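# Sort boxes: full ones into tote, empty ones to desks

## Task

Locate every box in the room. Each box with contents must end up entirely inside the tote, and each empty box must end up resting on the desk it belongs to. Everything has to stay in place by itself once the robot lets go. The robot must never tip over and must not be left leaning at the end.

## Robot and tools

ROBOT. TidyBot++ is a mobile base 0.54 m long, 0.50 m wide and 0.38 m tall, driven by four powered casters. On top it carries a single seven-joint arm ending in a two-finger gripper. The shoulder sits 0.68 m above the floor and 0.12 m ahead of the base centre. There are two cameras. base_camera is on the base. wrist_camera looks along the hand. The arm begins folded with the hand aimed down. In that pose the hand reaches up to 0.08 m beyond the front of the base, and the elbow can be as high as 1.15 m. Something may occasionally nudge a loose object.

FRAMES. The base frame has its origin on the floor below the base centre, with x forward, y to the left and z up. hand_pose is reported in this frame. It gives the point halfway between the finger pads. The hand's own z axis runs out along the fingers, and the fingers close along its y axis. The odometry frame is the base frame as it was when the scene began. Heading is positive to the left and runs from -3.142 to 3.142. base_tilt is in degrees, positive when the robot leans forward or right, and has a fixed bias of about 1 degree. Wheel slip is counted as travel in base_odometry, so expect a few centimetres and several degrees of drift over many moves.

execute_actions. Pass "actions" as a list holding zero or one action. An empty list simply reports the state and images. Pass "cameras" as a list drawn from base_camera, wrist_camera and all. Leaving it out or passing null gives every camera, and [] gives none. The result returns the state and one image per requested camera, and the "pictures" line gives the order of the images. An action may contain base, joints or both, and optionally speeds. Its motions all start together but may finish at different times.
- base: an object with exactly one key. Each key is a relative offset from where the base last measured itself, never a pose. translate_m drives straight, forward positive, -2 to 2 m. strafe_m slides sideways, left positive, -2 to 2 m. rotate_rad turns in place, counter-clockwise seen from above positive, -6.3 to 6.3 rad. A move that would need more than 8.667 s at its top speed is refused.
- joints: absolute targets for the one arm, keyed by name and given in radians. joint_1_rad has no angle limit; it swings the whole arm about vertical, and positive means clockwise from above, the reverse of rotate_rad. joint_2_rad (shoulder) runs from -2.249 to 2.249. joint_3_rad has no limit and rolls the upper arm. joint_4_rad (elbow) runs from -2.579 to 2.579. joint_5_rad has no limit and rolls the forearm. joint_6_rad (wrist) runs from -2.099 to 2.099. joint_7_rad has no limit and rolls the hand; with the hand down, positive is counter-clockwise from above, and 1.57 opens the fingers to left and right. gripper_pos is a scale from 0 (open) to 1 (closed); the pad gap is roughly 85 x (1 - gripper_pos) mm. Tolerances for done are ±0.039 for joints 1-4, ±0.056 for joints 5-7 and ±0.03 for the gripper. Joints without limits take the shorter way round, so send steps of less than half a turn. Any joint you leave out keeps its previous target.
- speeds: lowers the top speed for this action only. translate_m and strafe_m accept 0.05 to 0.5 m/s, and rotate_rad accepts 0.1 to 1.57 rad/s. The defaults are the maxima.
An unknown key or an out-of-range value rejects the entire call, and nothing moves. No action runs beyond 15 s. Once a result reports a stop, later motion calls in the same reply are skipped.

ARM GEOMETRY. The upper arm is 0.42 m, the forearm 0.31 m and the hand 0.31 m. With joint_1_rad 0, joint_3_rad 3.14 and joint_5_rad 0, the arm moves in the base's x-z plane. The tilt of each segment from vertical, forward positive, is: upper arm j2, forearm j2-j4, hand j2-j4-j6. The reach ahead of the shoulder is the sum of length*sin(tilt), and the height above it is the sum of length*cos(tilt). A downward-pointing hand can go no higher than about 0.94 m, and only near the base.

wait: seconds from 0 to 10. It commands nothing and returns the state and images. zoom_image: camera plus region [x0,y0,x1,y1] in pixels of that camera's latest full image, with the origin at top-left and at most 504x504. finished_scene: scene number. It ends the scene for good, so the goal must already hold without the robot's help.

RESULTS. base_status and joint_status report how each motion ended. done means the target was reached; for the base it means only that the wheels turned, even if the base stopped short. off_target means it stopped away from the target and may still be pushing. contact_stop or time_out means the old target was dropped and the part holds where it is. "joint command not followed" with a "cause:" line means arm targets were withheld, usually to avoid self-collision; the gripper still acts, and withheld targets may be retried later. on_its_own lists things you did not command. motor_effort gives percentages with the peak in brackets; both are noisy and biased. "ARM HIT" means a hard hit on the base or on the arm itself. Motor temperatures are listed in joint order. MOTOR HOT appears from 60 °C. At 75 °C an OVER-TEMPERATURE FAULT makes the arm sag, and joints then read limit_stop_at_motor_heat, so resend the targets. Heat builds while the arm holds a load, including during thinking.

GRIPPING. At gripper_pos 1 each finger squeezes with about 96-120 N. done at 1 means nothing is held; off_target means an object stopped the fingers. Closed fingertips extend about 20 mm past the hand point. Friction and load leave the hand 1-2 cm off, or more when stretched out or loaded. To correct, send each joint its last command plus (desired - read); never command a loaded joint to its current reading. Trust the camera images over hand_pose.

AVOID. Do not drive while the arm is caught on something high; that can tip the robot. Do not shove hard with a raised hand. Avoid base pushes into obstacles, which keep pushing hard until they time out. Torque faults (joints 1-4 at 104.5 N m, joints 5-7 at 51.3 N m) freeze the arm for 10 s. Avoid drops, slams, slips and objects falling. Back away or retract the arm to level a leaning robot.

Each tool is called as name(argument=value, ...), one argument or row to a line, values as JSON.

## Session

execute_actions(
  actions=[],
)

Scene clock: 0.00 s.
Motor temperatures (°C, as the motors report them): [30 33 32 31 40 38 44]
base_odometry: x=+0.000 y=+0.000 heading=+0.000 (m, m, rad; odometry frame)
base_tilt: forward=-0.5 right=-0.4 (deg)
base_status: not commanded
joint_positions: joint_1_rad=+0.011 joint_2_rad=-0.399 joint_3_rad=+3.166 joint_4_rad=-2.542 joint_5_rad=-0.012 joint_6_rad=-0.844 joint_7_rad=+1.596 gripper_pos=+0.000
joint_status: not commanded
motor_effort: joint_1_rad=+0 joint_2_rad=-1 joint_3_rad=+1 joint_4_rad=+13 joint_5_rad=+0 joint_6_rad=+1 joint_7_rad=+0 (%)
hand_pose: x=+0.2681 y=-0.0001 z=+0.5919 quat_wxyz=(-0.007, +0.997, -0.008, +0.077) (m; base frame)
pictures: base_camera, wrist_camera
Images, in order (width x height): base_camera 644x364, wrist_camera 644x476.

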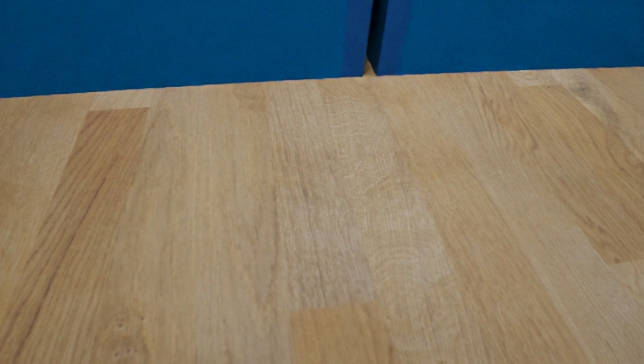

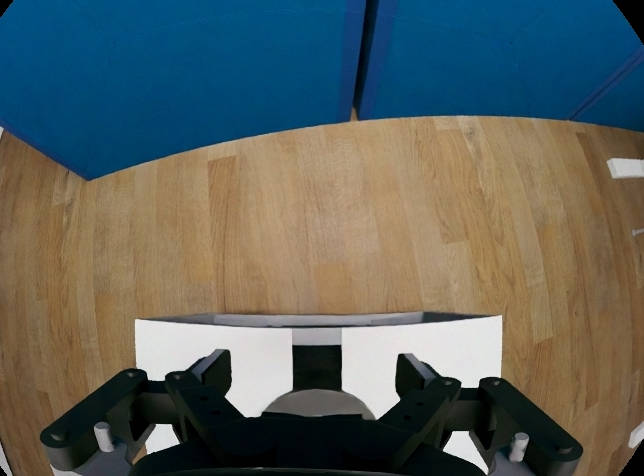

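execute_actions(
  actions=[
    {"joints":{"joint_2_rad":-0.5,"joint_4_rad":-1.0,"joint_6_rad":-1.6}},
  ],
  cameras=["wrist_camera"],
)

Scene clock: 3.97 s.
Motor temperatures (°C, as the motors report them): [30 33 32 31 40 38 44]
base_odometry: x=+0.000 y=+0.000 heading=+0.000 (m, m, rad; odometry frame)
base_tilt: forward=-0.5 right=-0.4 (deg)
base_status: not commanded
joint_positions: joint_1_rad=+0.011 joint_2_rad=-0.492 joint_3_rad=+3.166 joint_4_rad=-1.019 joint_5_rad=-0.012 joint_6_rad=-1.558 joint_7_rad=+1.596 gripper_pos=+0.000
joint_status: all done
motor_effort: joint_1_rad=+0(0) joint_2_rad=+4(6) joint_3_rad=+0(0) joint_4_rad=+12(19) joint_5_rad=-1(1) joint_6_rad=+7(8) joint_7_rad=+1(0) (%)
hand_pose: x=+0.3495 y=-0.0083 z=+1.1715 quat_wxyz=(+0.005, +0.864, -0.003, +0.504) (m; base frame)
pictures: wrist_camera
Images, in order (width x height): wrist_camera 644x476.

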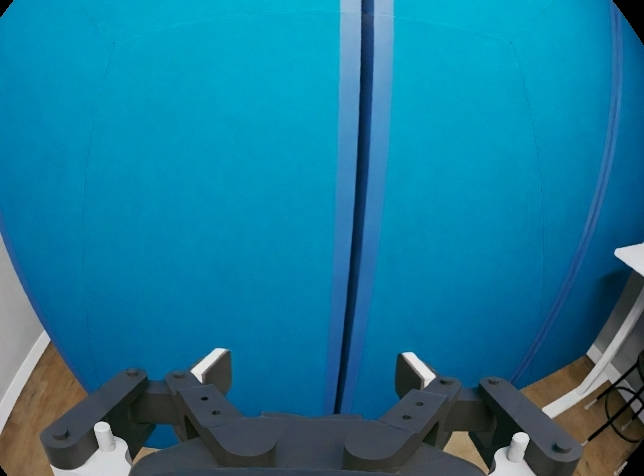

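execute_actions(
  actions=[
    {"joints":{"joint_1_rad":1.57}},
  ],
  cameras=["wrist_camera"],
)

execute_actions(
  actions=[
    {"joints":{"joint_1_rad":3.1}},
  ],
  cameras=["wrist_camera"],
)

execute_actions(
  actions=[
    {"joints":{"joint_1_rad":4.68}},
  ],
  cameras=["wrist_camera"],
)

Scene clock: 7.53 s.
Motor temperatures (°C, as the motors report them): [30 33 32 31 40 38 44]
base_odometry: x=+0.000 y=+0.000 heading=+0.000 (m, m, rad; odometry frame)
base_tilt: forward=-0.5 right=-0.4 (deg)
base_status: not commanded
joint_positions: joint_1_rad=+1.559 joint_2_rad=-0.492 joint_3_rad=+3.166 joint_4_rad=-1.019 joint_5_rad=-0.012 joint_6_rad=-1.558 joint_7_rad=+1.596 gripper_pos=+0.000
joint_status: all done
motor_effort: joint_1_rad=+0(0) joint_2_rad=+4(4) joint_3_rad=+0(0) joint_4_rad=+12(12) joint_5_rad=-1(1) joint_6_rad=+7(7) joint_7_rad=+0(0) (%)
hand_pose: x=+0.1160 y=-0.2306 z=+1.1715 quat_wxyz=(+0.356, +0.615, -0.606, +0.357) (m; base frame)
pictures: wrist_camera
Images, in order (width x height): wrist_camera 644x476.

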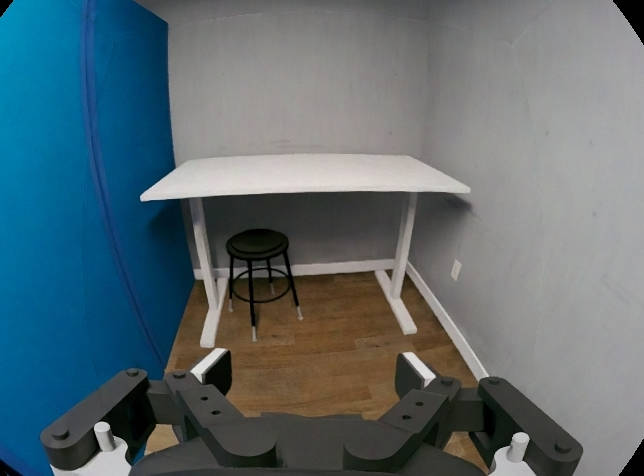

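Scene clock: 10.30 s.
Motor temperatures (°C, as the motors report them): [30 33 32 31 40 38 44]
base_odometry: x=+0.000 y=+0.000 heading=+0.000 (m, m, rad; odometry frame)
base_tilt: forward=-0.5 right=-0.4 (deg)
base_status: not commanded
joint_positions: joint_1_rad=+3.089 joint_2_rad=-0.492 joint_3_rad=+3.166 joint_4_rad=-1.019 joint_5_rad=-0.012 joint_6_rad=-1.558 joint_7_rad=+1.596 gripper_pos=+0.000
joint_status: all done
motor_effort: joint_1_rad=+0(0) joint_2_rad=+3(4) joint_3_rad=+0(0) joint_4_rad=+12(13) joint_5_rad=-1(1) joint_6_rad=+7(7) joint_7_rad=+0(0) (%)
hand_pose: x=-0.1116 y=-0.0064 z=+1.1715 quat_wxyz=(+0.504, +0.024, -0.863, +0.011) (m; base frame)
pictures: wrist_camera
Images, in order (width x height): wrist_camera 644x476.

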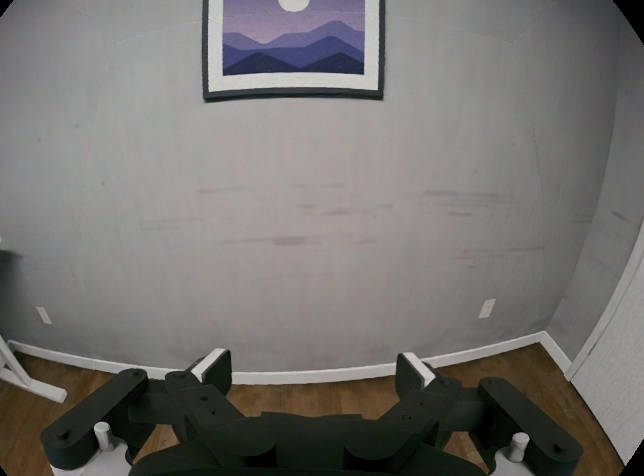

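Scene clock: 13.10 s.
Motor temperatures (°C, as the motors report them): [30 33 32 31 40 38 44]
base_odometry: x=+0.000 y=+0.000 heading=+0.000 (m, m, rad; odometry frame)
base_tilt: forward=-0.6 right=-0.4 (deg)
base_status: not commanded
joint_positions: joint_1_rad=+4.669 joint_2_rad=-0.492 joint_3_rad=+3.166 joint_4_rad=-1.019 joint_5_rad=-0.012 joint_6_rad=-1.558 joint_7_rad=+1.596 gripper_pos=+0.000
joint_status: all done
motor_effort: joint_1_rad=+0(1) joint_2_rad=+3(4) joint_3_rad=+0(0) joint_4_rad=+12(12) joint_5_rad=-1(1) joint_6_rad=+7(7) joint_7_rad=+0(0) (%)
hand_pose: x=+0.1147 y=+0.2306 z=+1.1715 quat_wxyz=(+0.363, -0.596, -0.625, -0.350) (m; base frame)
pictures: wrist_camera
Images, in order (width x height): wrist_camera 644x476.

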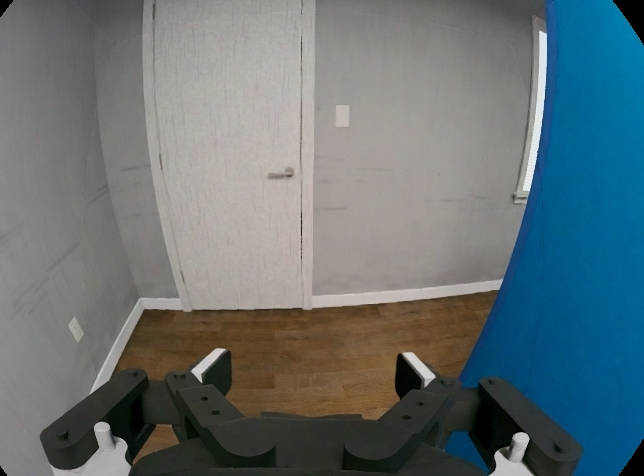

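execute_actions(
  actions=[
    {"base":{"strafe_m":1.0},"joints":{"joint_1_rad":6.28}},
  ],
)

Scene clock: 21.80 s.
Motor temperatures (°C, as the motors report them): [30 33 32 31 40 38 44]
base_odometry: x=+0.001 y=+1.000 heading=+0.000 (m, m, rad; odometry frame)
base_tilt: forward=-0.5 right=-0.5 (deg)
base_status: done
joint_positions: joint_1_rad=+6.270 joint_2_rad=-0.501 joint_3_rad=+3.166 joint_4_rad=-1.018 joint_5_rad=-0.012 joint_6_rad=-1.560 joint_7_rad=+1.596 gripper_pos=+0.000
joint_status: all done
motor_effort: joint_1_rad=+0(0) joint_2_rad=+4(7) joint_3_rad=+0(2) joint_4_rad=+12(13) joint_5_rad=-1(1) joint_6_rad=+7(8) joint_7_rad=+0(0) (%)
hand_pose: x=+0.3446 y=-0.0028 z=+1.1735 quat_wxyz=(+0.001, -0.861, -0.007, -0.508) (m; base frame)
pictures: base_camera, wrist_camera
Images, in order (width x height): base_camera 644x364, wrist_camera 644x476.

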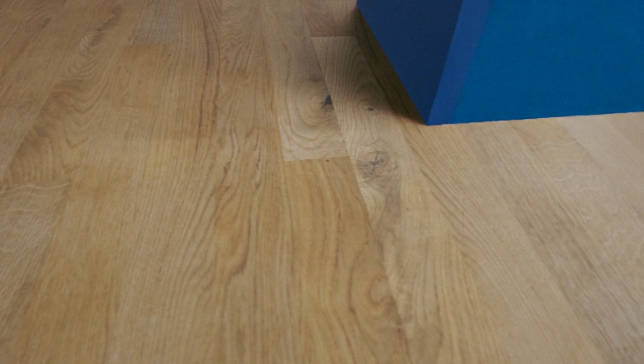

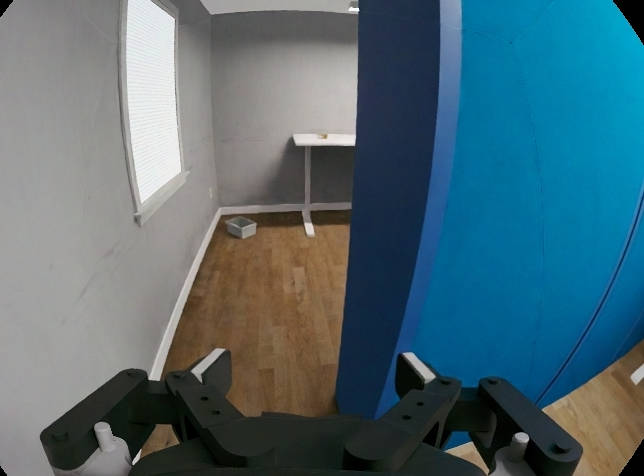

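execute_actions(
  actions=[
    {"base":{"rotate_rad":0.13}},
  ],
  cameras=[],
)

execute_actions(
  actions=[
    {"base":{"strafe_m":0.3}},
  ],
)

Scene clock: 23.50 s.
Motor temperatures (°C, as the motors report them): [30 33 32 31 40 38 44]
base_odometry: x=+0.001 y=+1.000 heading=+0.130 (m, m, rad; odometry frame)
base_tilt: forward=-0.6 right=-0.5 (deg)
base_status: done
joint_positions: joint_1_rad=+6.270 joint_2_rad=-0.501 joint_3_rad=+3.166 joint_4_rad=-1.018 joint_5_rad=-0.012 joint_6_rad=-1.560 joint_7_rad=+1.596 gripper_pos=+0.000
joint_status: not commanded
motor_effort: joint_1_rad=+1(1) joint_2_rad=+5(6) joint_3_rad=+0(1) joint_4_rad=+12(13) joint_5_rad=-1(1) joint_6_rad=+7(8) joint_7_rad=+0(0) (%)
hand_pose: x=+0.3446 y=-0.0028 z=+1.1735 quat_wxyz=(+0.001, -0.861, -0.007, -0.508) (m; base frame)
pictures: none
No camera images: the call's "cameras" was empty. Leave "cameras" out to get every camera's image.

Scene clock: 25.40 s.
Motor temperatures (°C, as the motors report them): [30 33 32 31 40 38 44]
base_odometry: x=-0.039 y=+1.298 heading=+0.130 (m, m, rad; odometry frame)
base_tilt: forward=-0.6 right=-0.4 (deg)
base_status: done
joint_positions: joint_1_rad=+6.271 joint_2_rad=-0.501 joint_3_rad=+3.166 joint_4_rad=-1.018 joint_5_rad=-0.012 joint_6_rad=-1.560 joint_7_rad=+1.596 gripper_pos=+0.000
joint_status: not commanded
motor_effort: joint_1_rad=+1(0) joint_2_rad=+4(5) joint_3_rad=+0(3) joint_4_rad=+12(13) joint_5_rad=+0(2) joint_6_rad=+7(7) joint_7_rad=+0(1) (%)
hand_pose: x=+0.3446 y=-0.0029 z=+1.1735 quat_wxyz=(+0.001, -0.861, -0.007, -0.508) (m; base frame)
pictures: base_camera, wrist_camera
Images, in order (width x height): base_camera 644x364, wrist_camera 644x476.

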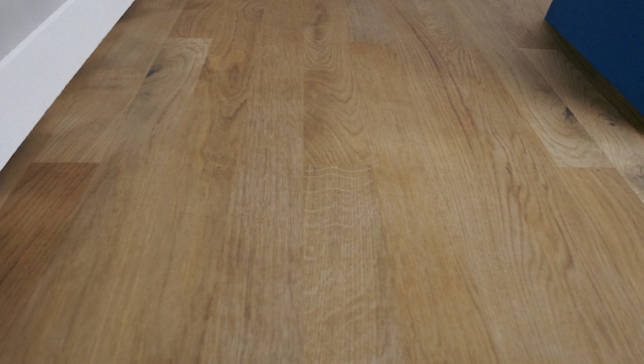

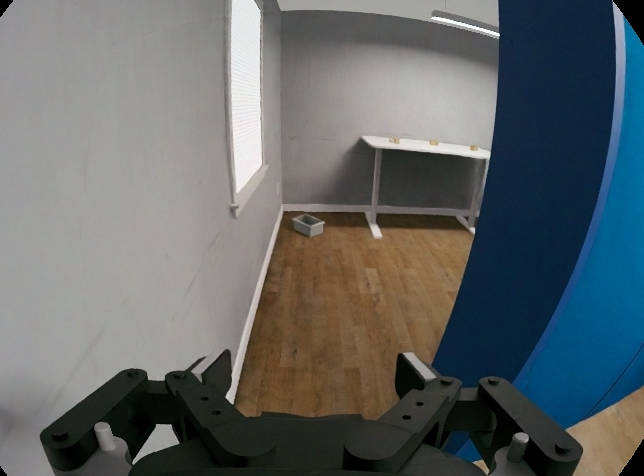

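execute_actions(
  actions=[
    {"base":{"translate_m":1.6},"joints":{"joint_1_rad":1.0}},
  ],
)

Scene clock: 30.77 s.
Motor temperatures (°C, as the motors report them): [30 33 32 31 40 38 44]
base_odometry: x=+1.548 y=+1.506 heading=+0.130 (m, m, rad; odometry frame)
base_tilt: forward=-0.5 right=-0.5 (deg)
base_status: done
joint_positions: joint_1_rad=+7.272 joint_2_rad=-0.502 joint_3_rad=+3.166 joint_4_rad=-1.017 joint_5_rad=-0.012 joint_6_rad=-1.560 joint_7_rad=+1.596 gripper_pos=+0.000
joint_status: all done
motor_effort: joint_1_rad=+0(0) joint_2_rad=+4(8) joint_3_rad=+0(1) joint_4_rad=+12(13) joint_5_rad=-1(1) joint_6_rad=+7(8) joint_7_rad=+0(0) (%)
hand_pose: x=+0.2380 y=-0.1913 z=+1.1737 quat_wxyz=(-0.243, -0.759, +0.407, -0.446) (m; base frame)
pictures: base_camera, wrist_camera
Images, in order (width x height): base_camera 644x364, wrist_camera 644x476.

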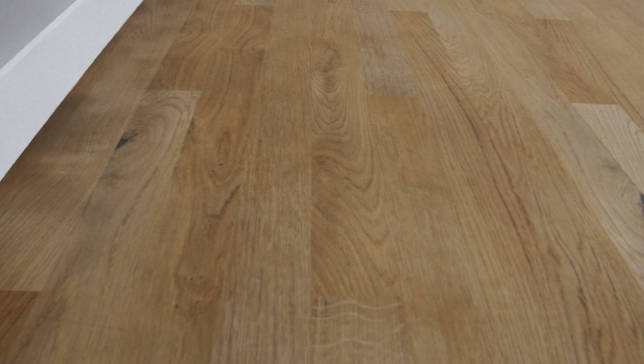

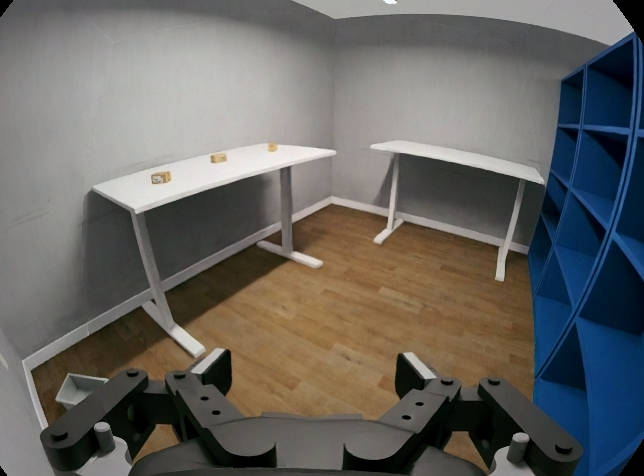

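zoom_image(
  camera="wrist_camera",
  region=[80, 120, 340, 230],
)

zoom_image(
  camera="wrist_camera",
  region=[350, 40, 644, 340],
)

Region (80, 120, 340, 230) of wrist_camera's 644x476 image, scaled by 1.938; it fills the top 213 rows of this view, and the rest is white.

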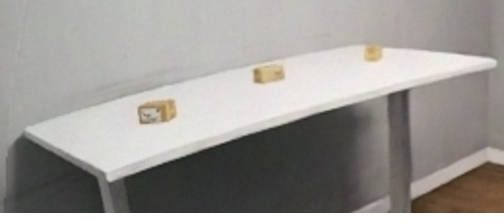

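Region (350, 40, 644, 340) of wrist_camera's 644x476 image, scaled by 1.680; it fills the left 494 columns of this view, and the rest is white.

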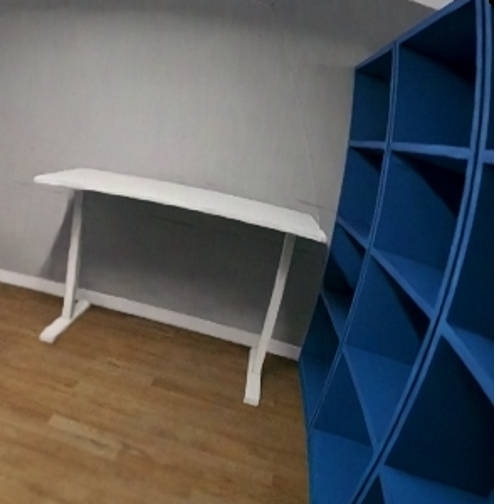

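execute_actions(
  actions=[
    {"base":{"strafe_m":-0.9},"joints":{"joint_1_rad":0.0,"joint_3_rad":3.14}},
  ],
)

Scene clock: 35.57 s.
Motor temperatures (°C, as the motors report them): [30 33 32 31 40 38 44]
base_odometry: x=+1.665 y=+0.614 heading=+0.131 (m, m, rad; odometry frame)
base_tilt: forward=-0.5 right=-0.5 (deg)
base_status: done
joint_positions: joint_1_rad=+6.293 joint_2_rad=-0.504 joint_3_rad=+3.159 joint_4_rad=-1.017 joint_5_rad=-0.012 joint_6_rad=-1.561 joint_7_rad=+1.596 gripper_pos=+0.000
joint_status: all done
motor_effort: joint_1_rad=+1(1) joint_2_rad=+4(8) joint_3_rad=+0(2) joint_4_rad=+12(13) joint_5_rad=-1(1) joint_6_rad=+7(8) joint_7_rad=+0(0) (%)
hand_pose: x=+0.3431 y=-0.0048 z=+1.1742 quat_wxyz=(-0.004, -0.861, -0.001, -0.509) (m; base frame)
pictures: base_camera, wrist_camera
Images, in order (width x height): base_camera 644x364, wrist_camera 644x476.

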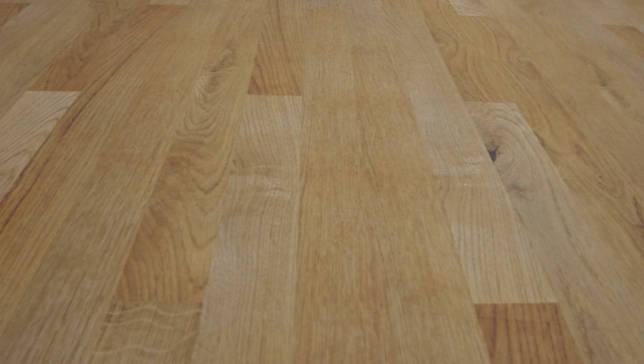

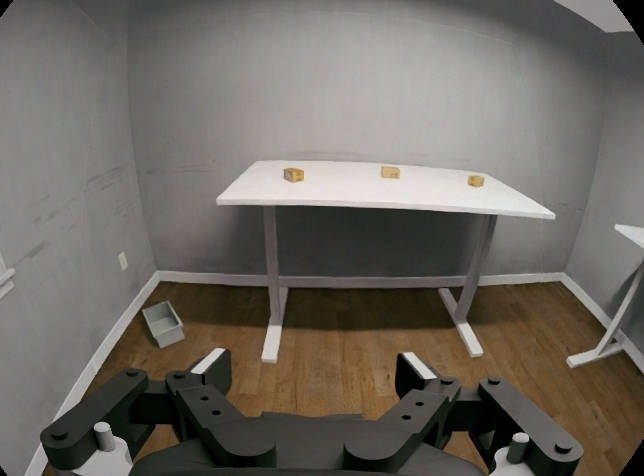

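execute_actions(
  actions=[
    {"base":{"translate_m":0.5}},
  ],
)

Scene clock: 42.57 s.
Motor temperatures (°C, as the motors report them): [30 33 32 31 40 38 44]
base_odometry: x=+2.161 y=+0.679 heading=+0.131 (m, m, rad; odometry frame)
base_tilt: forward=-0.6 right=-0.5 (deg)
base_status: done
joint_positions: joint_1_rad=+6.293 joint_2_rad=-0.494 joint_3_rad=+3.159 joint_4_rad=-1.016 joint_5_rad=-0.012 joint_6_rad=-1.561 joint_7_rad=+1.596 gripper_pos=+0.000
joint_status: not commanded
motor_effort: joint_1_rad=+1(1) joint_2_rad=+4(9) joint_3_rad=+0(0) joint_4_rad=+12(13) joint_5_rad=-1(1) joint_6_rad=+8(7) joint_7_rad=+0(0) (%)
hand_pose: x=+0.3480 y=-0.0047 z=+1.1721 quat_wxyz=(-0.004, -0.863, -0.001, -0.505) (m; base frame)
pictures: base_camera, wrist_camera
Images, in order (width x height): base_camera 644x364, wrist_camera 644x476.

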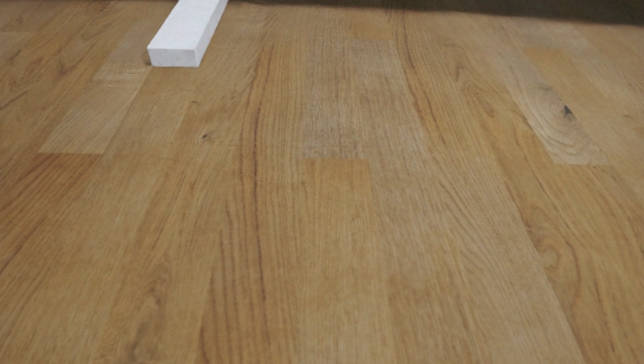

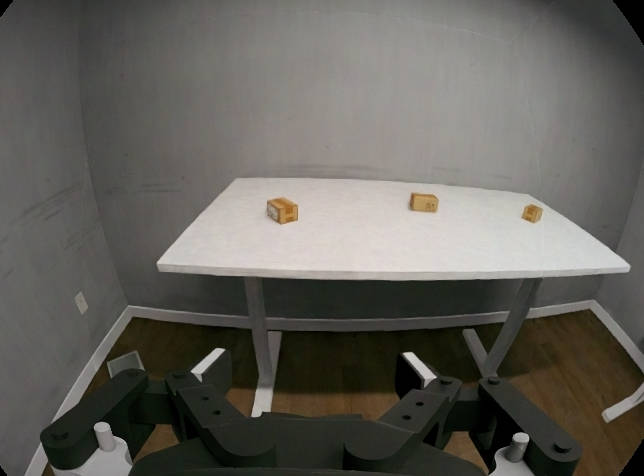

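zoom_image(
  camera="wrist_camera",
  region=[240, 160, 460, 350],
)

Region (240, 160, 460, 350) of wrist_camera's 644x476 image, scaled by 2.291; it fills the top 435 rows of this view, and the rest is white.

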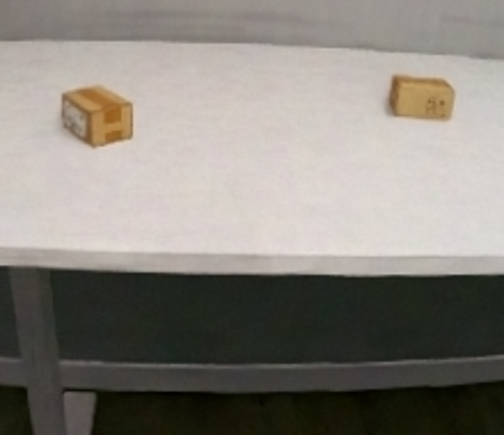

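execute_actions(
  actions=[
    {"base":{"rotate_rad":0.7},"joints":{"joint_2_rad":0.2,"joint_4_rad":-0.96,"joint_6_rad":-1.1,"joint_7_rad":1.57}},
  ],
  cameras=[],
)

execute_actions(
  actions=[
    {"base":{"strafe_m":-0.67}},
  ],
)

Scene clock: 64.43 s.
Motor temperatures (°C, as the motors report them): [30 33 32 31 40 38 44]
base_odometry: x=+2.162 y=+0.679 heading=+0.831 (m, m, rad; odometry frame)
base_tilt: forward=-0.5 right=-0.4 (deg)
base_status: done
joint_positions: joint_1_rad=+6.286 joint_2_rad=+0.203 joint_3_rad=+3.153 joint_4_rad=-0.983 joint_5_rad=-0.012 joint_6_rad=-1.141 joint_7_rad=+1.596 gripper_pos=+0.000
joint_status: all done
motor_effort: joint_1_rad=+1(2) joint_2_rad=-27(30) joint_3_rad=+0(3) joint_4_rad=+19(19) joint_5_rad=-1(2) joint_6_rad=+6(7) joint_7_rad=+0(0) (%)
hand_pose: x=+0.7220 y=-0.0035 z=+0.9983 quat_wxyz=(-0.003, -0.918, -0.005, -0.396) (m; base frame)
pictures: none
No camera images: the call's "cameras" was empty. Leave "cameras" out to get every camera's image.

Scene clock: 67.13 s.
Motor temperatures (°C, as the motors report them): [30 33 32 31 40 38 44]
base_odometry: x=+2.657 y=+0.227 heading=+0.831 (m, m, rad; odometry frame)
base_tilt: forward=-0.5 right=-0.4 (deg)
base_status: done
joint_positions: joint_1_rad=+6.286 joint_2_rad=+0.203 joint_3_rad=+3.152 joint_4_rad=-0.983 joint_5_rad=-0.012 joint_6_rad=-1.141 joint_7_rad=+1.596 gripper_pos=+0.000
joint_status: not commanded
motor_effort: joint_1_rad=+0(4) joint_2_rad=-27(28) joint_3_rad=-1(2) joint_4_rad=+19(19) joint_5_rad=+0(1) joint_6_rad=+6(6) joint_7_rad=-1(0) (%)
hand_pose: x=+0.7220 y=-0.0024 z=+0.9983 quat_wxyz=(-0.003, -0.918, -0.006, -0.396) (m; base frame)
pictures: base_camera, wrist_camera
Images, in order (width x height): base_camera 644x364, wrist_camera 644x476.

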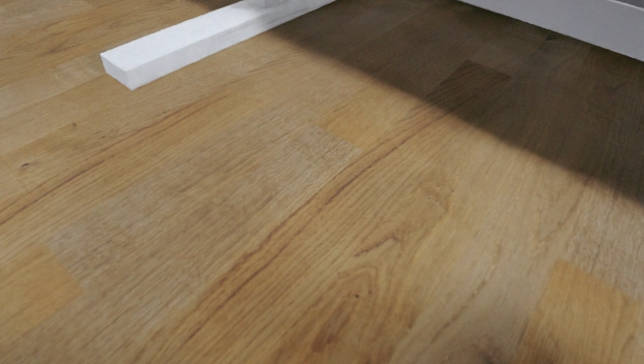

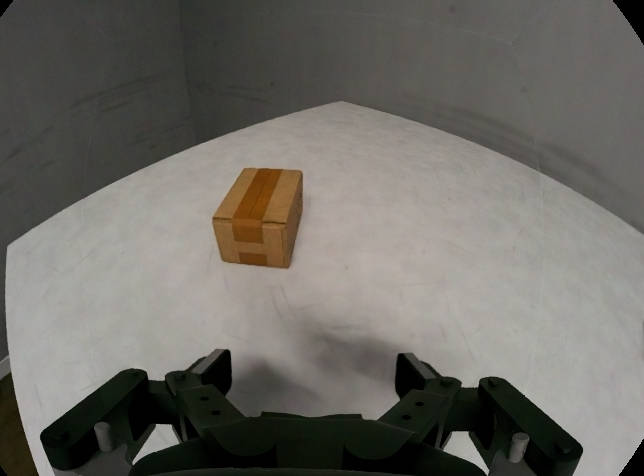

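execute_actions(
  actions=[
    {"base":{"strafe_m":0.058}},
  ],
  cameras=[],
)

execute_actions(
  actions=[
    {"base":{"translate_m":0.07}},
  ],
  cameras=["wrist_camera"],
)

Scene clock: 77.43 s.
Motor temperatures (°C, as the motors report them): [30 33 32 31 40 38 44]
base_odometry: x=+2.614 y=+0.267 heading=+0.831 (m, m, rad; odometry frame)
base_tilt: forward=-0.5 right=-0.4 (deg)
base_status: done
joint_positions: joint_1_rad=+6.280 joint_2_rad=+0.203 joint_3_rad=+3.149 joint_4_rad=-0.983 joint_5_rad=-0.012 joint_6_rad=-1.141 joint_7_rad=+1.596 gripper_pos=+0.000
joint_status: not commanded
motor_effort: joint_1_rad=+1(3) joint_2_rad=-27(28) joint_3_rad=+0(2) joint_4_rad=+18(19) joint_5_rad=-1(1) joint_6_rad=+6(6) joint_7_rad=+0(0) (%)
hand_pose: x=+0.7219 y=+0.0025 z=+0.9983 quat_wxyz=(-0.001, -0.918, -0.010, -0.396) (m; base frame)
pictures: none
No camera images: the call's "cameras" was empty. Leave "cameras" out to get every camera's image.

Scene clock: 78.67 s.
Motor temperatures (°C, as the motors report them): [30 33 32 31 40 38 44]
base_odometry: x=+2.662 y=+0.318 heading=+0.831 (m, m, rad; odometry frame)
base_tilt: forward=-0.5 right=-0.4 (deg)
base_status: done
joint_positions: joint_1_rad=+6.280 joint_2_rad=+0.205 joint_3_rad=+3.149 joint_4_rad=-0.981 joint_5_rad=-0.012 joint_6_rad=-1.139 joint_7_rad=+1.596 gripper_pos=+0.000
joint_status: not commanded
motor_effort: joint_1_rad=+0(0) joint_2_rad=-28(31) joint_3_rad=+0(0) joint_4_rad=+18(20) joint_5_rad=-1(1) joint_6_rad=+6(7) joint_7_rad=+0(0) (%)
hand_pose: x=+0.7230 y=+0.0025 z=+0.9986 quat_wxyz=(-0.001, -0.918, -0.010, -0.397) (m; base frame)
pictures: wrist_camera
Images, in order (width x height): wrist_camera 644x476.

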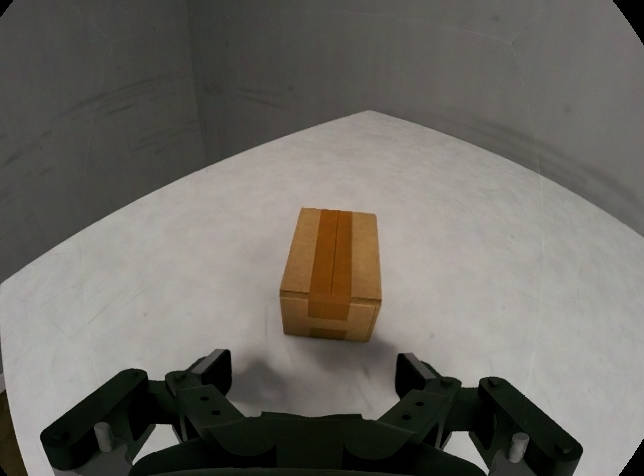

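execute_actions(
  actions=[
    {"joints":{"joint_1_rad":0.035,"joint_2_rad":0.22},"base":{"translate_m":0.04},"speeds":{"translate_m":0.1}},
  ],
  cameras=["wrist_camera"],
)

Scene clock: 83.33 s.
Motor temperatures (°C, as the motors report them): [30 33 32 31 40 38 44]
base_odometry: x=+2.689 y=+0.348 heading=+0.831 (m, m, rad; odometry frame)
base_tilt: forward=-0.5 right=-0.4 (deg)
base_status: done
joint_positions: joint_1_rad=+6.313 joint_2_rad=+0.222 joint_3_rad=+3.149 joint_4_rad=-0.980 joint_5_rad=-0.012 joint_6_rad=-1.138 joint_7_rad=+1.596 gripper_pos=+0.000
joint_status: all done
motor_effort: joint_1_rad=+0(2) joint_2_rad=-28(31) joint_3_rad=+0(1) joint_4_rad=+19(19) joint_5_rad=-1(0) joint_6_rad=+6(7) joint_7_rad=+0(0) (%)
hand_pose: x=+0.7283 y=-0.0173 z=+0.9887 quat_wxyz=(-0.007, -0.921, +0.005, -0.390) (m; base frame)
pictures: wrist_camera
Images, in order (width x height): wrist_camera 644x476.

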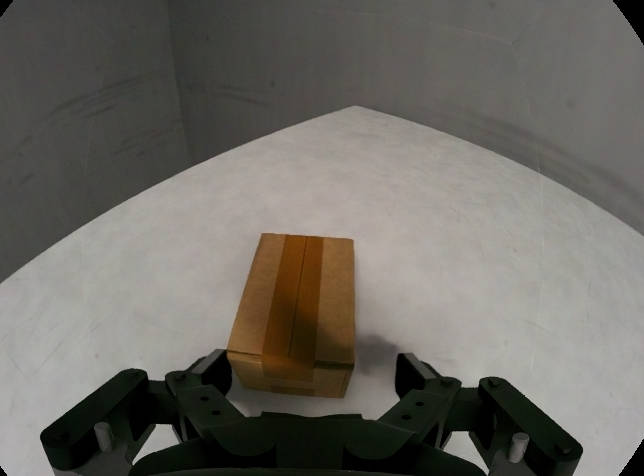

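execute_actions(
  actions=[
    {"base":{"strafe_m":0.012},"speeds":{"strafe_m":0.05}},
  ],
  cameras=["wrist_camera"],
)

Scene clock: 84.80 s.
Motor temperatures (°C, as the motors report them): [30 33 32 31 40 38 44]
base_odometry: x=+2.680 y=+0.356 heading=+0.831 (m, m, rad; odometry frame)
base_tilt: forward=-0.5 right=-0.4 (deg)
base_status: done
joint_positions: joint_1_rad=+6.314 joint_2_rad=+0.222 joint_3_rad=+3.149 joint_4_rad=-0.980 joint_5_rad=-0.012 joint_6_rad=-1.138 joint_7_rad=+1.596 gripper_pos=+0.000
joint_status: not commanded
motor_effort: joint_1_rad=+1(1) joint_2_rad=-27(30) joint_3_rad=+1(1) joint_4_rad=+18(19) joint_5_rad=+0(1) joint_6_rad=+6(6) joint_7_rad=+0(0) (%)
hand_pose: x=+0.7283 y=-0.0178 z=+0.9887 quat_wxyz=(-0.007, -0.921, +0.006, -0.390) (m; base frame)
pictures: wrist_camera
Images, in order (width x height): wrist_camera 644x476.

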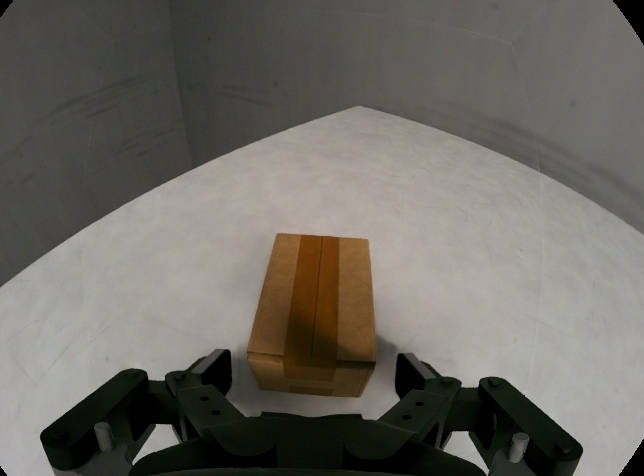

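execute_actions(
  actions=[
    {"joints":{"joint_2_rad":0.235},"base":{"translate_m":0.04},"speeds":{"translate_m":0.1}},
  ],
  cameras=["wrist_camera"],
)

Scene clock: 86.77 s.
Motor temperatures (°C, as the motors report them): [30 33 32 31 40 38 44]
base_odometry: x=+2.707 y=+0.386 heading=+0.831 (m, m, rad; odometry frame)
base_tilt: forward=-0.5 right=-0.5 (deg)
base_status: done
joint_positions: joint_1_rad=+6.314 joint_2_rad=+0.234 joint_3_rad=+3.149 joint_4_rad=-0.980 joint_5_rad=-0.012 joint_6_rad=-1.138 joint_7_rad=+1.596 gripper_pos=+0.000
joint_status: all done
motor_effort: joint_1_rad=+0(1) joint_2_rad=-29(31) joint_3_rad=+0(1) joint_4_rad=+19(20) joint_5_rad=-1(1) joint_6_rad=+6(6) joint_7_rad=+0(0) (%)
hand_pose: x=+0.7320 y=-0.0179 z=+0.9819 quat_wxyz=(-0.007, -0.923, +0.006, -0.385) (m; base frame)
pictures: wrist_camera
Images, in order (width x height): wrist_camera 644x476.

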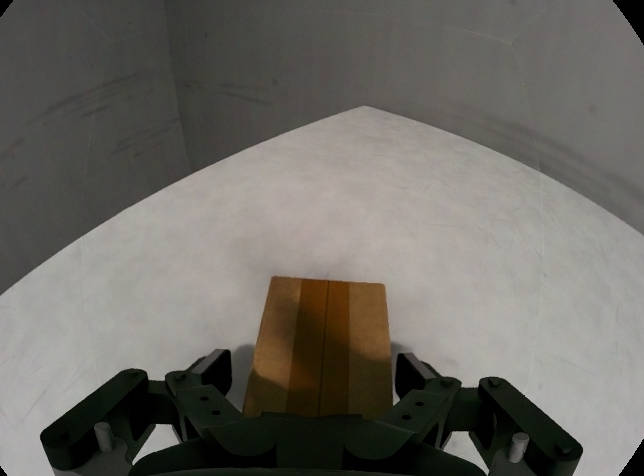

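execute_actions(
  actions=[
    {"joints":{"gripper_pos":1.0}},
  ],
  cameras=["wrist_camera"],
)

execute_actions(
  actions=[
    {"joints":{"joint_2_rad":0.18}},
  ],
  cameras=["wrist_camera"],
)

Scene clock: 89.40 s.
Motor temperatures (°C, as the motors report them): [30 33 32 31 40 38 44]
base_odometry: x=+2.707 y=+0.386 heading=+0.831 (m, m, rad; odometry frame)
base_tilt: forward=-0.5 right=-0.4 (deg)
base_status: not commanded
joint_positions: joint_1_rad=+6.314 joint_2_rad=+0.237 joint_3_rad=+3.149 joint_4_rad=-0.970 joint_5_rad=-0.012 joint_6_rad=-1.129 joint_7_rad=+1.594 gripper_pos=+0.346
joint_status: gripper_pos off_target (ended at +0.346, target +1.000)
motor_effort: joint_1_rad=+1(1) joint_2_rad=-25(33) joint_3_rad=+0(2) joint_4_rad=+17(21) joint_5_rad=+0(2) joint_6_rad=+5(8) joint_7_rad=+0(1) (%)
hand_pose: x=+0.7361 y=-0.0183 z=+0.9870 quat_wxyz=(-0.007, -0.920, +0.006, -0.392) (m; base frame)
pictures: wrist_camera
Images, in order (width x height): wrist_camera 644x476.

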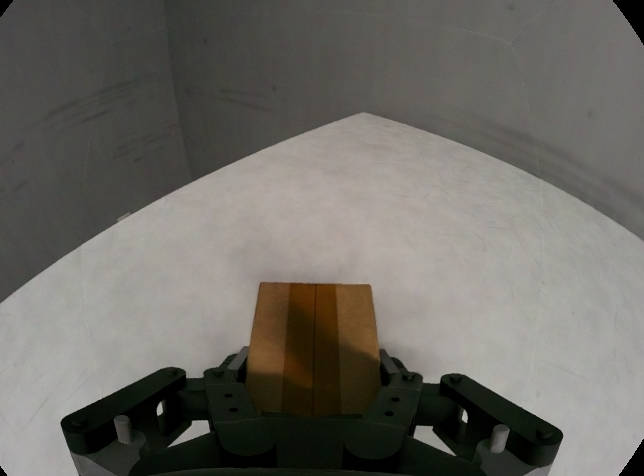

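Scene clock: 90.33 s.
Motor temperatures (°C, as the motors report them): [30 33 32 31 40 38 44]
base_odometry: x=+2.707 y=+0.386 heading=+0.831 (m, m, rad; odometry frame)
base_tilt: forward=-0.5 right=-0.4 (deg)
base_status: not commanded
joint_positions: joint_1_rad=+6.314 joint_2_rad=+0.204 joint_3_rad=+3.149 joint_4_rad=-0.971 joint_5_rad=-0.012 joint_6_rad=-1.129 joint_7_rad=+1.594 gripper_pos=+0.346
joint_status: all done
motor_effort: joint_1_rad=+1(1) joint_2_rad=-30(34) joint_3_rad=+0(0) joint_4_rad=+22(22) joint_5_rad=-1(1) joint_6_rad=+8(8) joint_7_rad=+1(1) (%)
hand_pose: x=+0.7254 y=-0.0179 z=+1.0069 quat_wxyz=(-0.007, -0.913, +0.006, -0.407) (m; base frame)
pictures: wrist_camera
Images, in order (width x height): wrist_camera 644x476.

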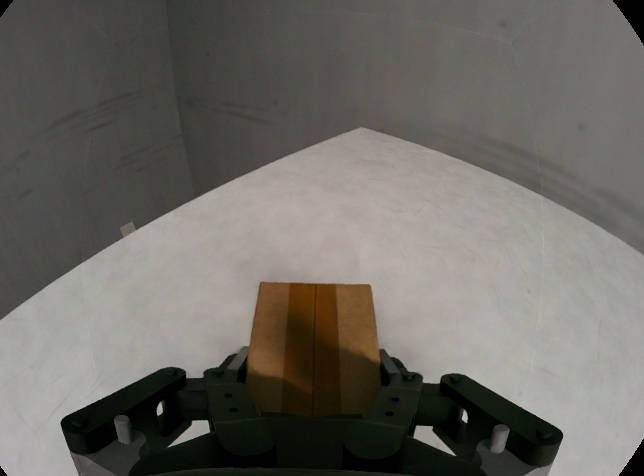

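execute_actions(
  actions=[],
  cameras=[],
)

execute_actions(
  actions=[],
  cameras=[],
)

Scene clock: 91.33 s.
Motor temperatures (°C, as the motors report them): [30 33 32 31 40 38 44]
base_odometry: x=+2.707 y=+0.386 heading=+0.831 (m, m, rad; odometry frame)
base_tilt: forward=-0.5 right=-0.5 (deg)
base_status: not commanded
joint_positions: joint_1_rad=+6.314 joint_2_rad=+0.204 joint_3_rad=+3.149 joint_4_rad=-0.971 joint_5_rad=-0.012 joint_6_rad=-1.129 joint_7_rad=+1.594 gripper_pos=+0.346
joint_status: all done
motor_effort: joint_1_rad=+0(1) joint_2_rad=-31(34) joint_3_rad=+0(0) joint_4_rad=+21(22) joint_5_rad=-1(1) joint_6_rad=+8(8) joint_7_rad=+0(1) (%)
hand_pose: x=+0.7254 y=-0.0179 z=+1.0069 quat_wxyz=(-0.007, -0.913, +0.006, -0.407) (m; base frame)
pictures: none
No camera images: the call's "cameras" was empty. Leave "cameras" out to get every camera's image.

Scene clock: 91.33 s.
Motor temperatures (°C, as the motors report them): [30 33 32 31 40 38 44]
base_odometry: x=+2.707 y=+0.386 heading=+0.831 (m, m, rad; odometry frame)
base_tilt: forward=-0.5 right=-0.5 (deg)
base_status: not commanded
joint_positions: joint_1_rad=+6.314 joint_2_rad=+0.204 joint_3_rad=+3.149 joint_4_rad=-0.971 joint_5_rad=-0.012 joint_6_rad=-1.129 joint_7_rad=+1.594 gripper_pos=+0.346
joint_status: all done
motor_effort: joint_1_rad=+0(1) joint_2_rad=-31(34) joint_3_rad=+0(0) joint_4_rad=+21(22) joint_5_rad=-1(1) joint_6_rad=+8(8) joint_7_rad=+0(1) (%)
hand_pose: x=+0.7254 y=-0.0179 z=+1.0069 quat_wxyz=(-0.007, -0.913, +0.006, -0.407) (m; base frame)
pictures: none
No camera images: the call's "cameras" was empty. Leave "cameras" out to get every camera's image.

execute_actions(
  actions=[
    {"joints":{"joint_2_rad":0.1,"joint_1_rad":0.0},"base":{"strafe_m":0.64}},
  ],
)

Scene clock: 100.53 s.
Motor temperatures (°C, as the motors report them): [30 33 32 31 40 38 44]
base_odometry: x=+2.234 y=+0.818 heading=+0.830 (m, m, rad; odometry frame)
base_tilt: forward=-0.5 right=-0.5 (deg)
base_status: done
joint_positions: joint_1_rad=+6.287 joint_2_rad=+0.112 joint_3_rad=+3.148 joint_4_rad=-0.971 joint_5_rad=-0.012 joint_6_rad=-1.129 joint_7_rad=+1.594 gripper_pos=+0.346
joint_status: all done
motor_effort: joint_1_rad=+1(2) joint_2_rad=-26(34) joint_3_rad=+1(2) joint_4_rad=+21(22) joint_5_rad=+0(2) joint_6_rad=+9(9) joint_7_rad=+0(0) (%)
hand_pose: x=+0.6934 y=-0.0010 z=+1.0609 quat_wxyz=(-0.002, -0.894, -0.006, -0.448) (m; base frame)
pictures: base_camera, wrist_camera
Images, in order (width x height): base_camera 644x364, wrist_camera 644x476.

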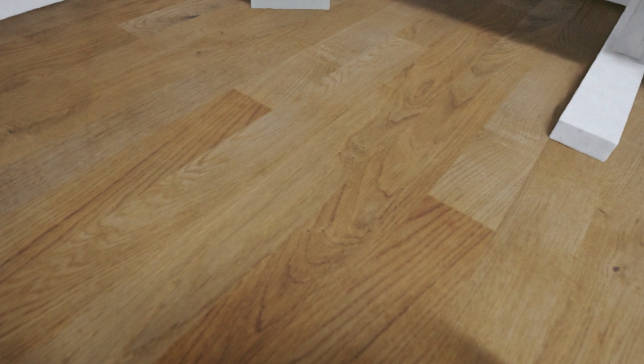

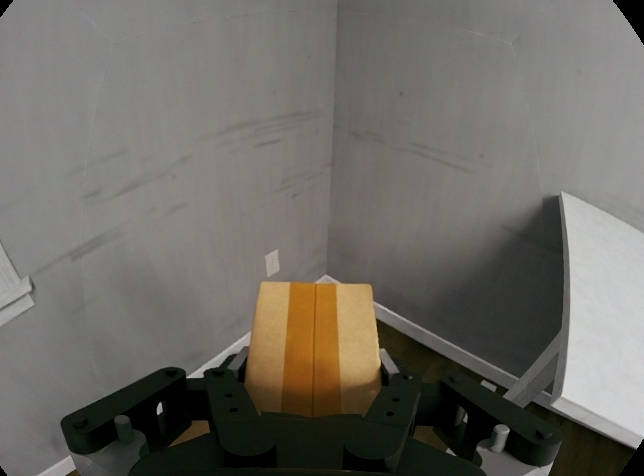

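execute_actions(
  actions=[
    {"joints":{"joint_2_rad":1.42,"joint_4_rad":-1.60,"joint_6_rad":0.72},"base":{"strafe_m":0.077}},
  ],
  cameras=[],
)

execute_actions(
  actions=[
    {"base":{"translate_m":0.35}},
  ],
)

Scene clock: 105.77 s.
Motor temperatures (°C, as the motors report them): [30 33 32 31 40 38 44]
base_odometry: x=+2.177 y=+0.870 heading=+0.830 (m, m, rad; odometry frame)
base_tilt: forward=-0.5 right=-0.5 (deg)
base_status: done
joint_positions: joint_1_rad=+6.280 joint_2_rad=+1.436 joint_3_rad=+3.146 joint_4_rad=-1.588 joint_5_rad=-0.012 joint_6_rad=+0.667 joint_7_rad=+1.594 gripper_pos=+0.346
joint_status: all done
motor_effort: joint_1_rad=+0(4) joint_2_rad=-45(53) joint_3_rad=-1(2) joint_4_rad=+6(21) joint_5_rad=-1(2) joint_6_rad=+8(9) joint_7_rad=+0(0) (%)
hand_pose: x=+0.7928 y=-0.0016 z=+0.2057 quat_wxyz=(-0.008, -0.924, -0.007, -0.382) (m; base frame)
pictures: none
No camera images: the call's "cameras" was empty. Leave "cameras" out to get every camera's image.

Scene clock: 107.77 s.
Motor temperatures (°C, as the motors report them): [30 33 32 31 40 38 44]
base_odometry: x=+2.414 y=+1.129 heading=+0.831 (m, m, rad; odometry frame)
base_tilt: forward=-0.5 right=-0.4 (deg)
base_status: done
joint_positions: joint_1_rad=+6.280 joint_2_rad=+1.436 joint_3_rad=+3.146 joint_4_rad=-1.592 joint_5_rad=-0.012 joint_6_rad=+0.670 joint_7_rad=+1.594 gripper_pos=+0.346
joint_status: not commanded
motor_effort: joint_1_rad=+1(0) joint_2_rad=-46(49) joint_3_rad=-1(2) joint_4_rad=+6(8) joint_5_rad=-1(1) joint_6_rad=+8(9) joint_7_rad=+1(0) (%)
hand_pose: x=+0.7912 y=-0.0016 z=+0.2053 quat_wxyz=(-0.008, -0.924, -0.007, -0.382) (m; base frame)
pictures: base_camera, wrist_camera
Images, in order (width x height): base_camera 644x364, wrist_camera 644x476.

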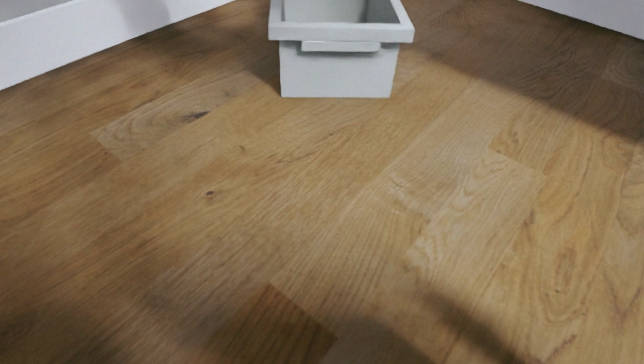

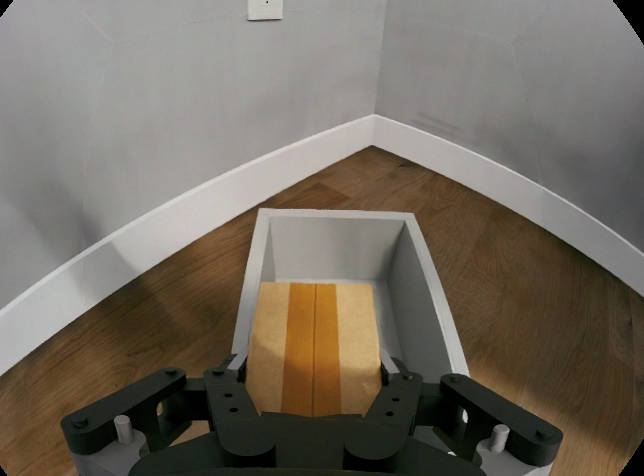

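execute_actions(
  actions=[
    {"base":{"strafe_m":-0.025},"speeds":{"strafe_m":0.1}},
  ],
  cameras=[],
)

execute_actions(
  actions=[
    {"base":{"translate_m":0.14}},
  ],
)

Scene clock: 111.73 s.
Motor temperatures (°C, as the motors report them): [30 33 32 31 40 38 44]
base_odometry: x=+2.432 y=+1.112 heading=+0.831 (m, m, rad; odometry frame)
base_tilt: forward=-0.5 right=-0.4 (deg)
base_status: done
joint_positions: joint_1_rad=+6.288 joint_2_rad=+1.436 joint_3_rad=+3.146 joint_4_rad=-1.592 joint_5_rad=-0.012 joint_6_rad=+0.670 joint_7_rad=+1.594 gripper_pos=+0.346
joint_status: not commanded
motor_effort: joint_1_rad=+1(4) joint_2_rad=-45(46) joint_3_rad=-1(3) joint_4_rad=+6(8) joint_5_rad=+0(1) joint_6_rad=+8(8) joint_7_rad=+0(0) (%)
hand_pose: x=+0.7912 y=-0.0064 z=+0.2053 quat_wxyz=(-0.009, -0.924, -0.004, -0.382) (m; base frame)
pictures: none
No camera images: the call's "cameras" was empty. Leave "cameras" out to get every camera's image.

Scene clock: 113.13 s.
Motor temperatures (°C, as the motors report them): [30 33 32 31 40 38 44]
base_odometry: x=+2.527 y=+1.215 heading=+0.831 (m, m, rad; odometry frame)
base_tilt: forward=-0.5 right=-0.4 (deg)
base_status: done
joint_positions: joint_1_rad=+6.288 joint_2_rad=+1.436 joint_3_rad=+3.146 joint_4_rad=-1.594 joint_5_rad=-0.012 joint_6_rad=+0.670 joint_7_rad=+1.594 gripper_pos=+0.346
joint_status: not commanded
motor_effort: joint_1_rad=+0(2) joint_2_rad=-45(48) joint_3_rad=+0(1) joint_4_rad=+6(8) joint_5_rad=-1(1) joint_6_rad=+8(9) joint_7_rad=+0(0) (%)
hand_pose: x=+0.7903 y=-0.0064 z=+0.2050 quat_wxyz=(-0.009, -0.925, -0.004, -0.381) (m; base frame)
pictures: base_camera, wrist_camera
Images, in order (width x height): base_camera 644x364, wrist_camera 644x476.

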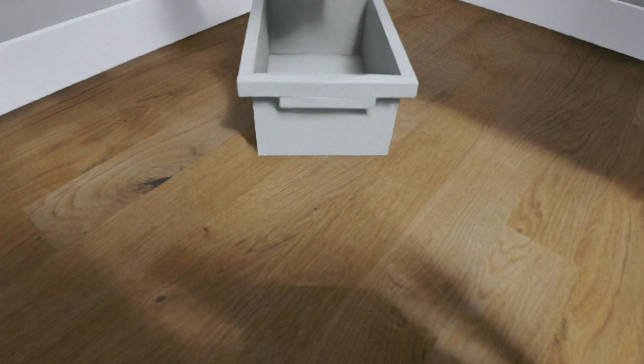

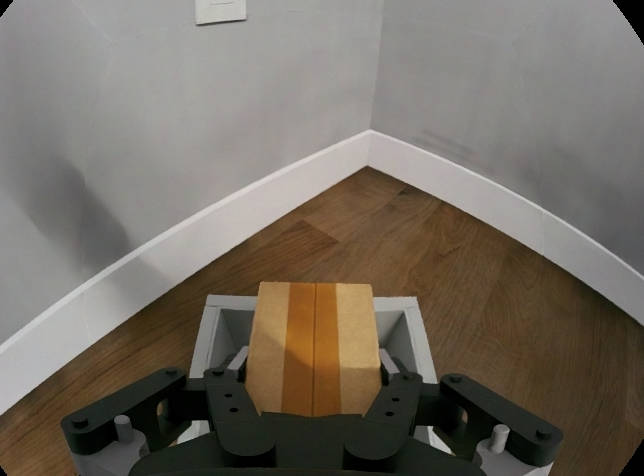

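execute_actions(
  actions=[
    {"joints":{"joint_2_rad":1.765,"joint_4_rad":-1.155,"joint_6_rad":0.59}},
  ],
)

Scene clock: 118.10 s.
Motor temperatures (°C, as the motors report them): [30 33 32 31 40 38 44]
base_odometry: x=+2.527 y=+1.215 heading=+0.831 (m, m, rad; odometry frame)
base_tilt: forward=-0.5 right=-0.5 (deg)
base_status: not commanded
joint_positions: joint_1_rad=+6.288 joint_2_rad=+1.785 joint_3_rad=+3.146 joint_4_rad=-1.186 joint_5_rad=-0.012 joint_6_rad=+0.616 joint_7_rad=+1.594 gripper_pos=+0.346
joint_status: all done
motor_effort: joint_1_rad=+0(1) joint_2_rad=-46(48) joint_3_rad=-1(1) joint_4_rad=+7(8) joint_5_rad=-1(1) joint_6_rad=+7(8) joint_7_rad=+1(0) (%)
hand_pose: x=+0.8043 y=-0.0058 z=+0.0631 quat_wxyz=(-0.009, -0.923, -0.005, -0.384) (m; base frame)
pictures: base_camera, wrist_camera
Images, in order (width x height): base_camera 644x364, wrist_camera 644x476.

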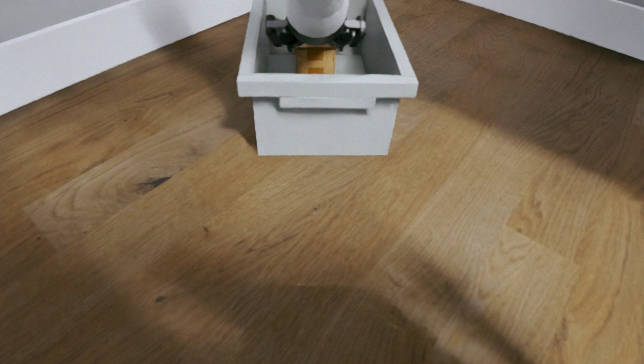

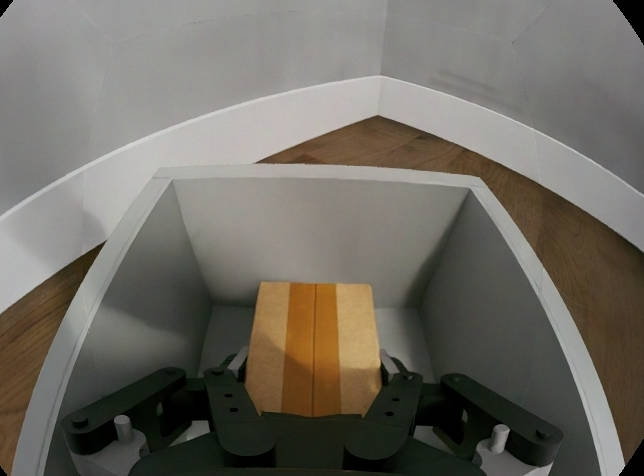

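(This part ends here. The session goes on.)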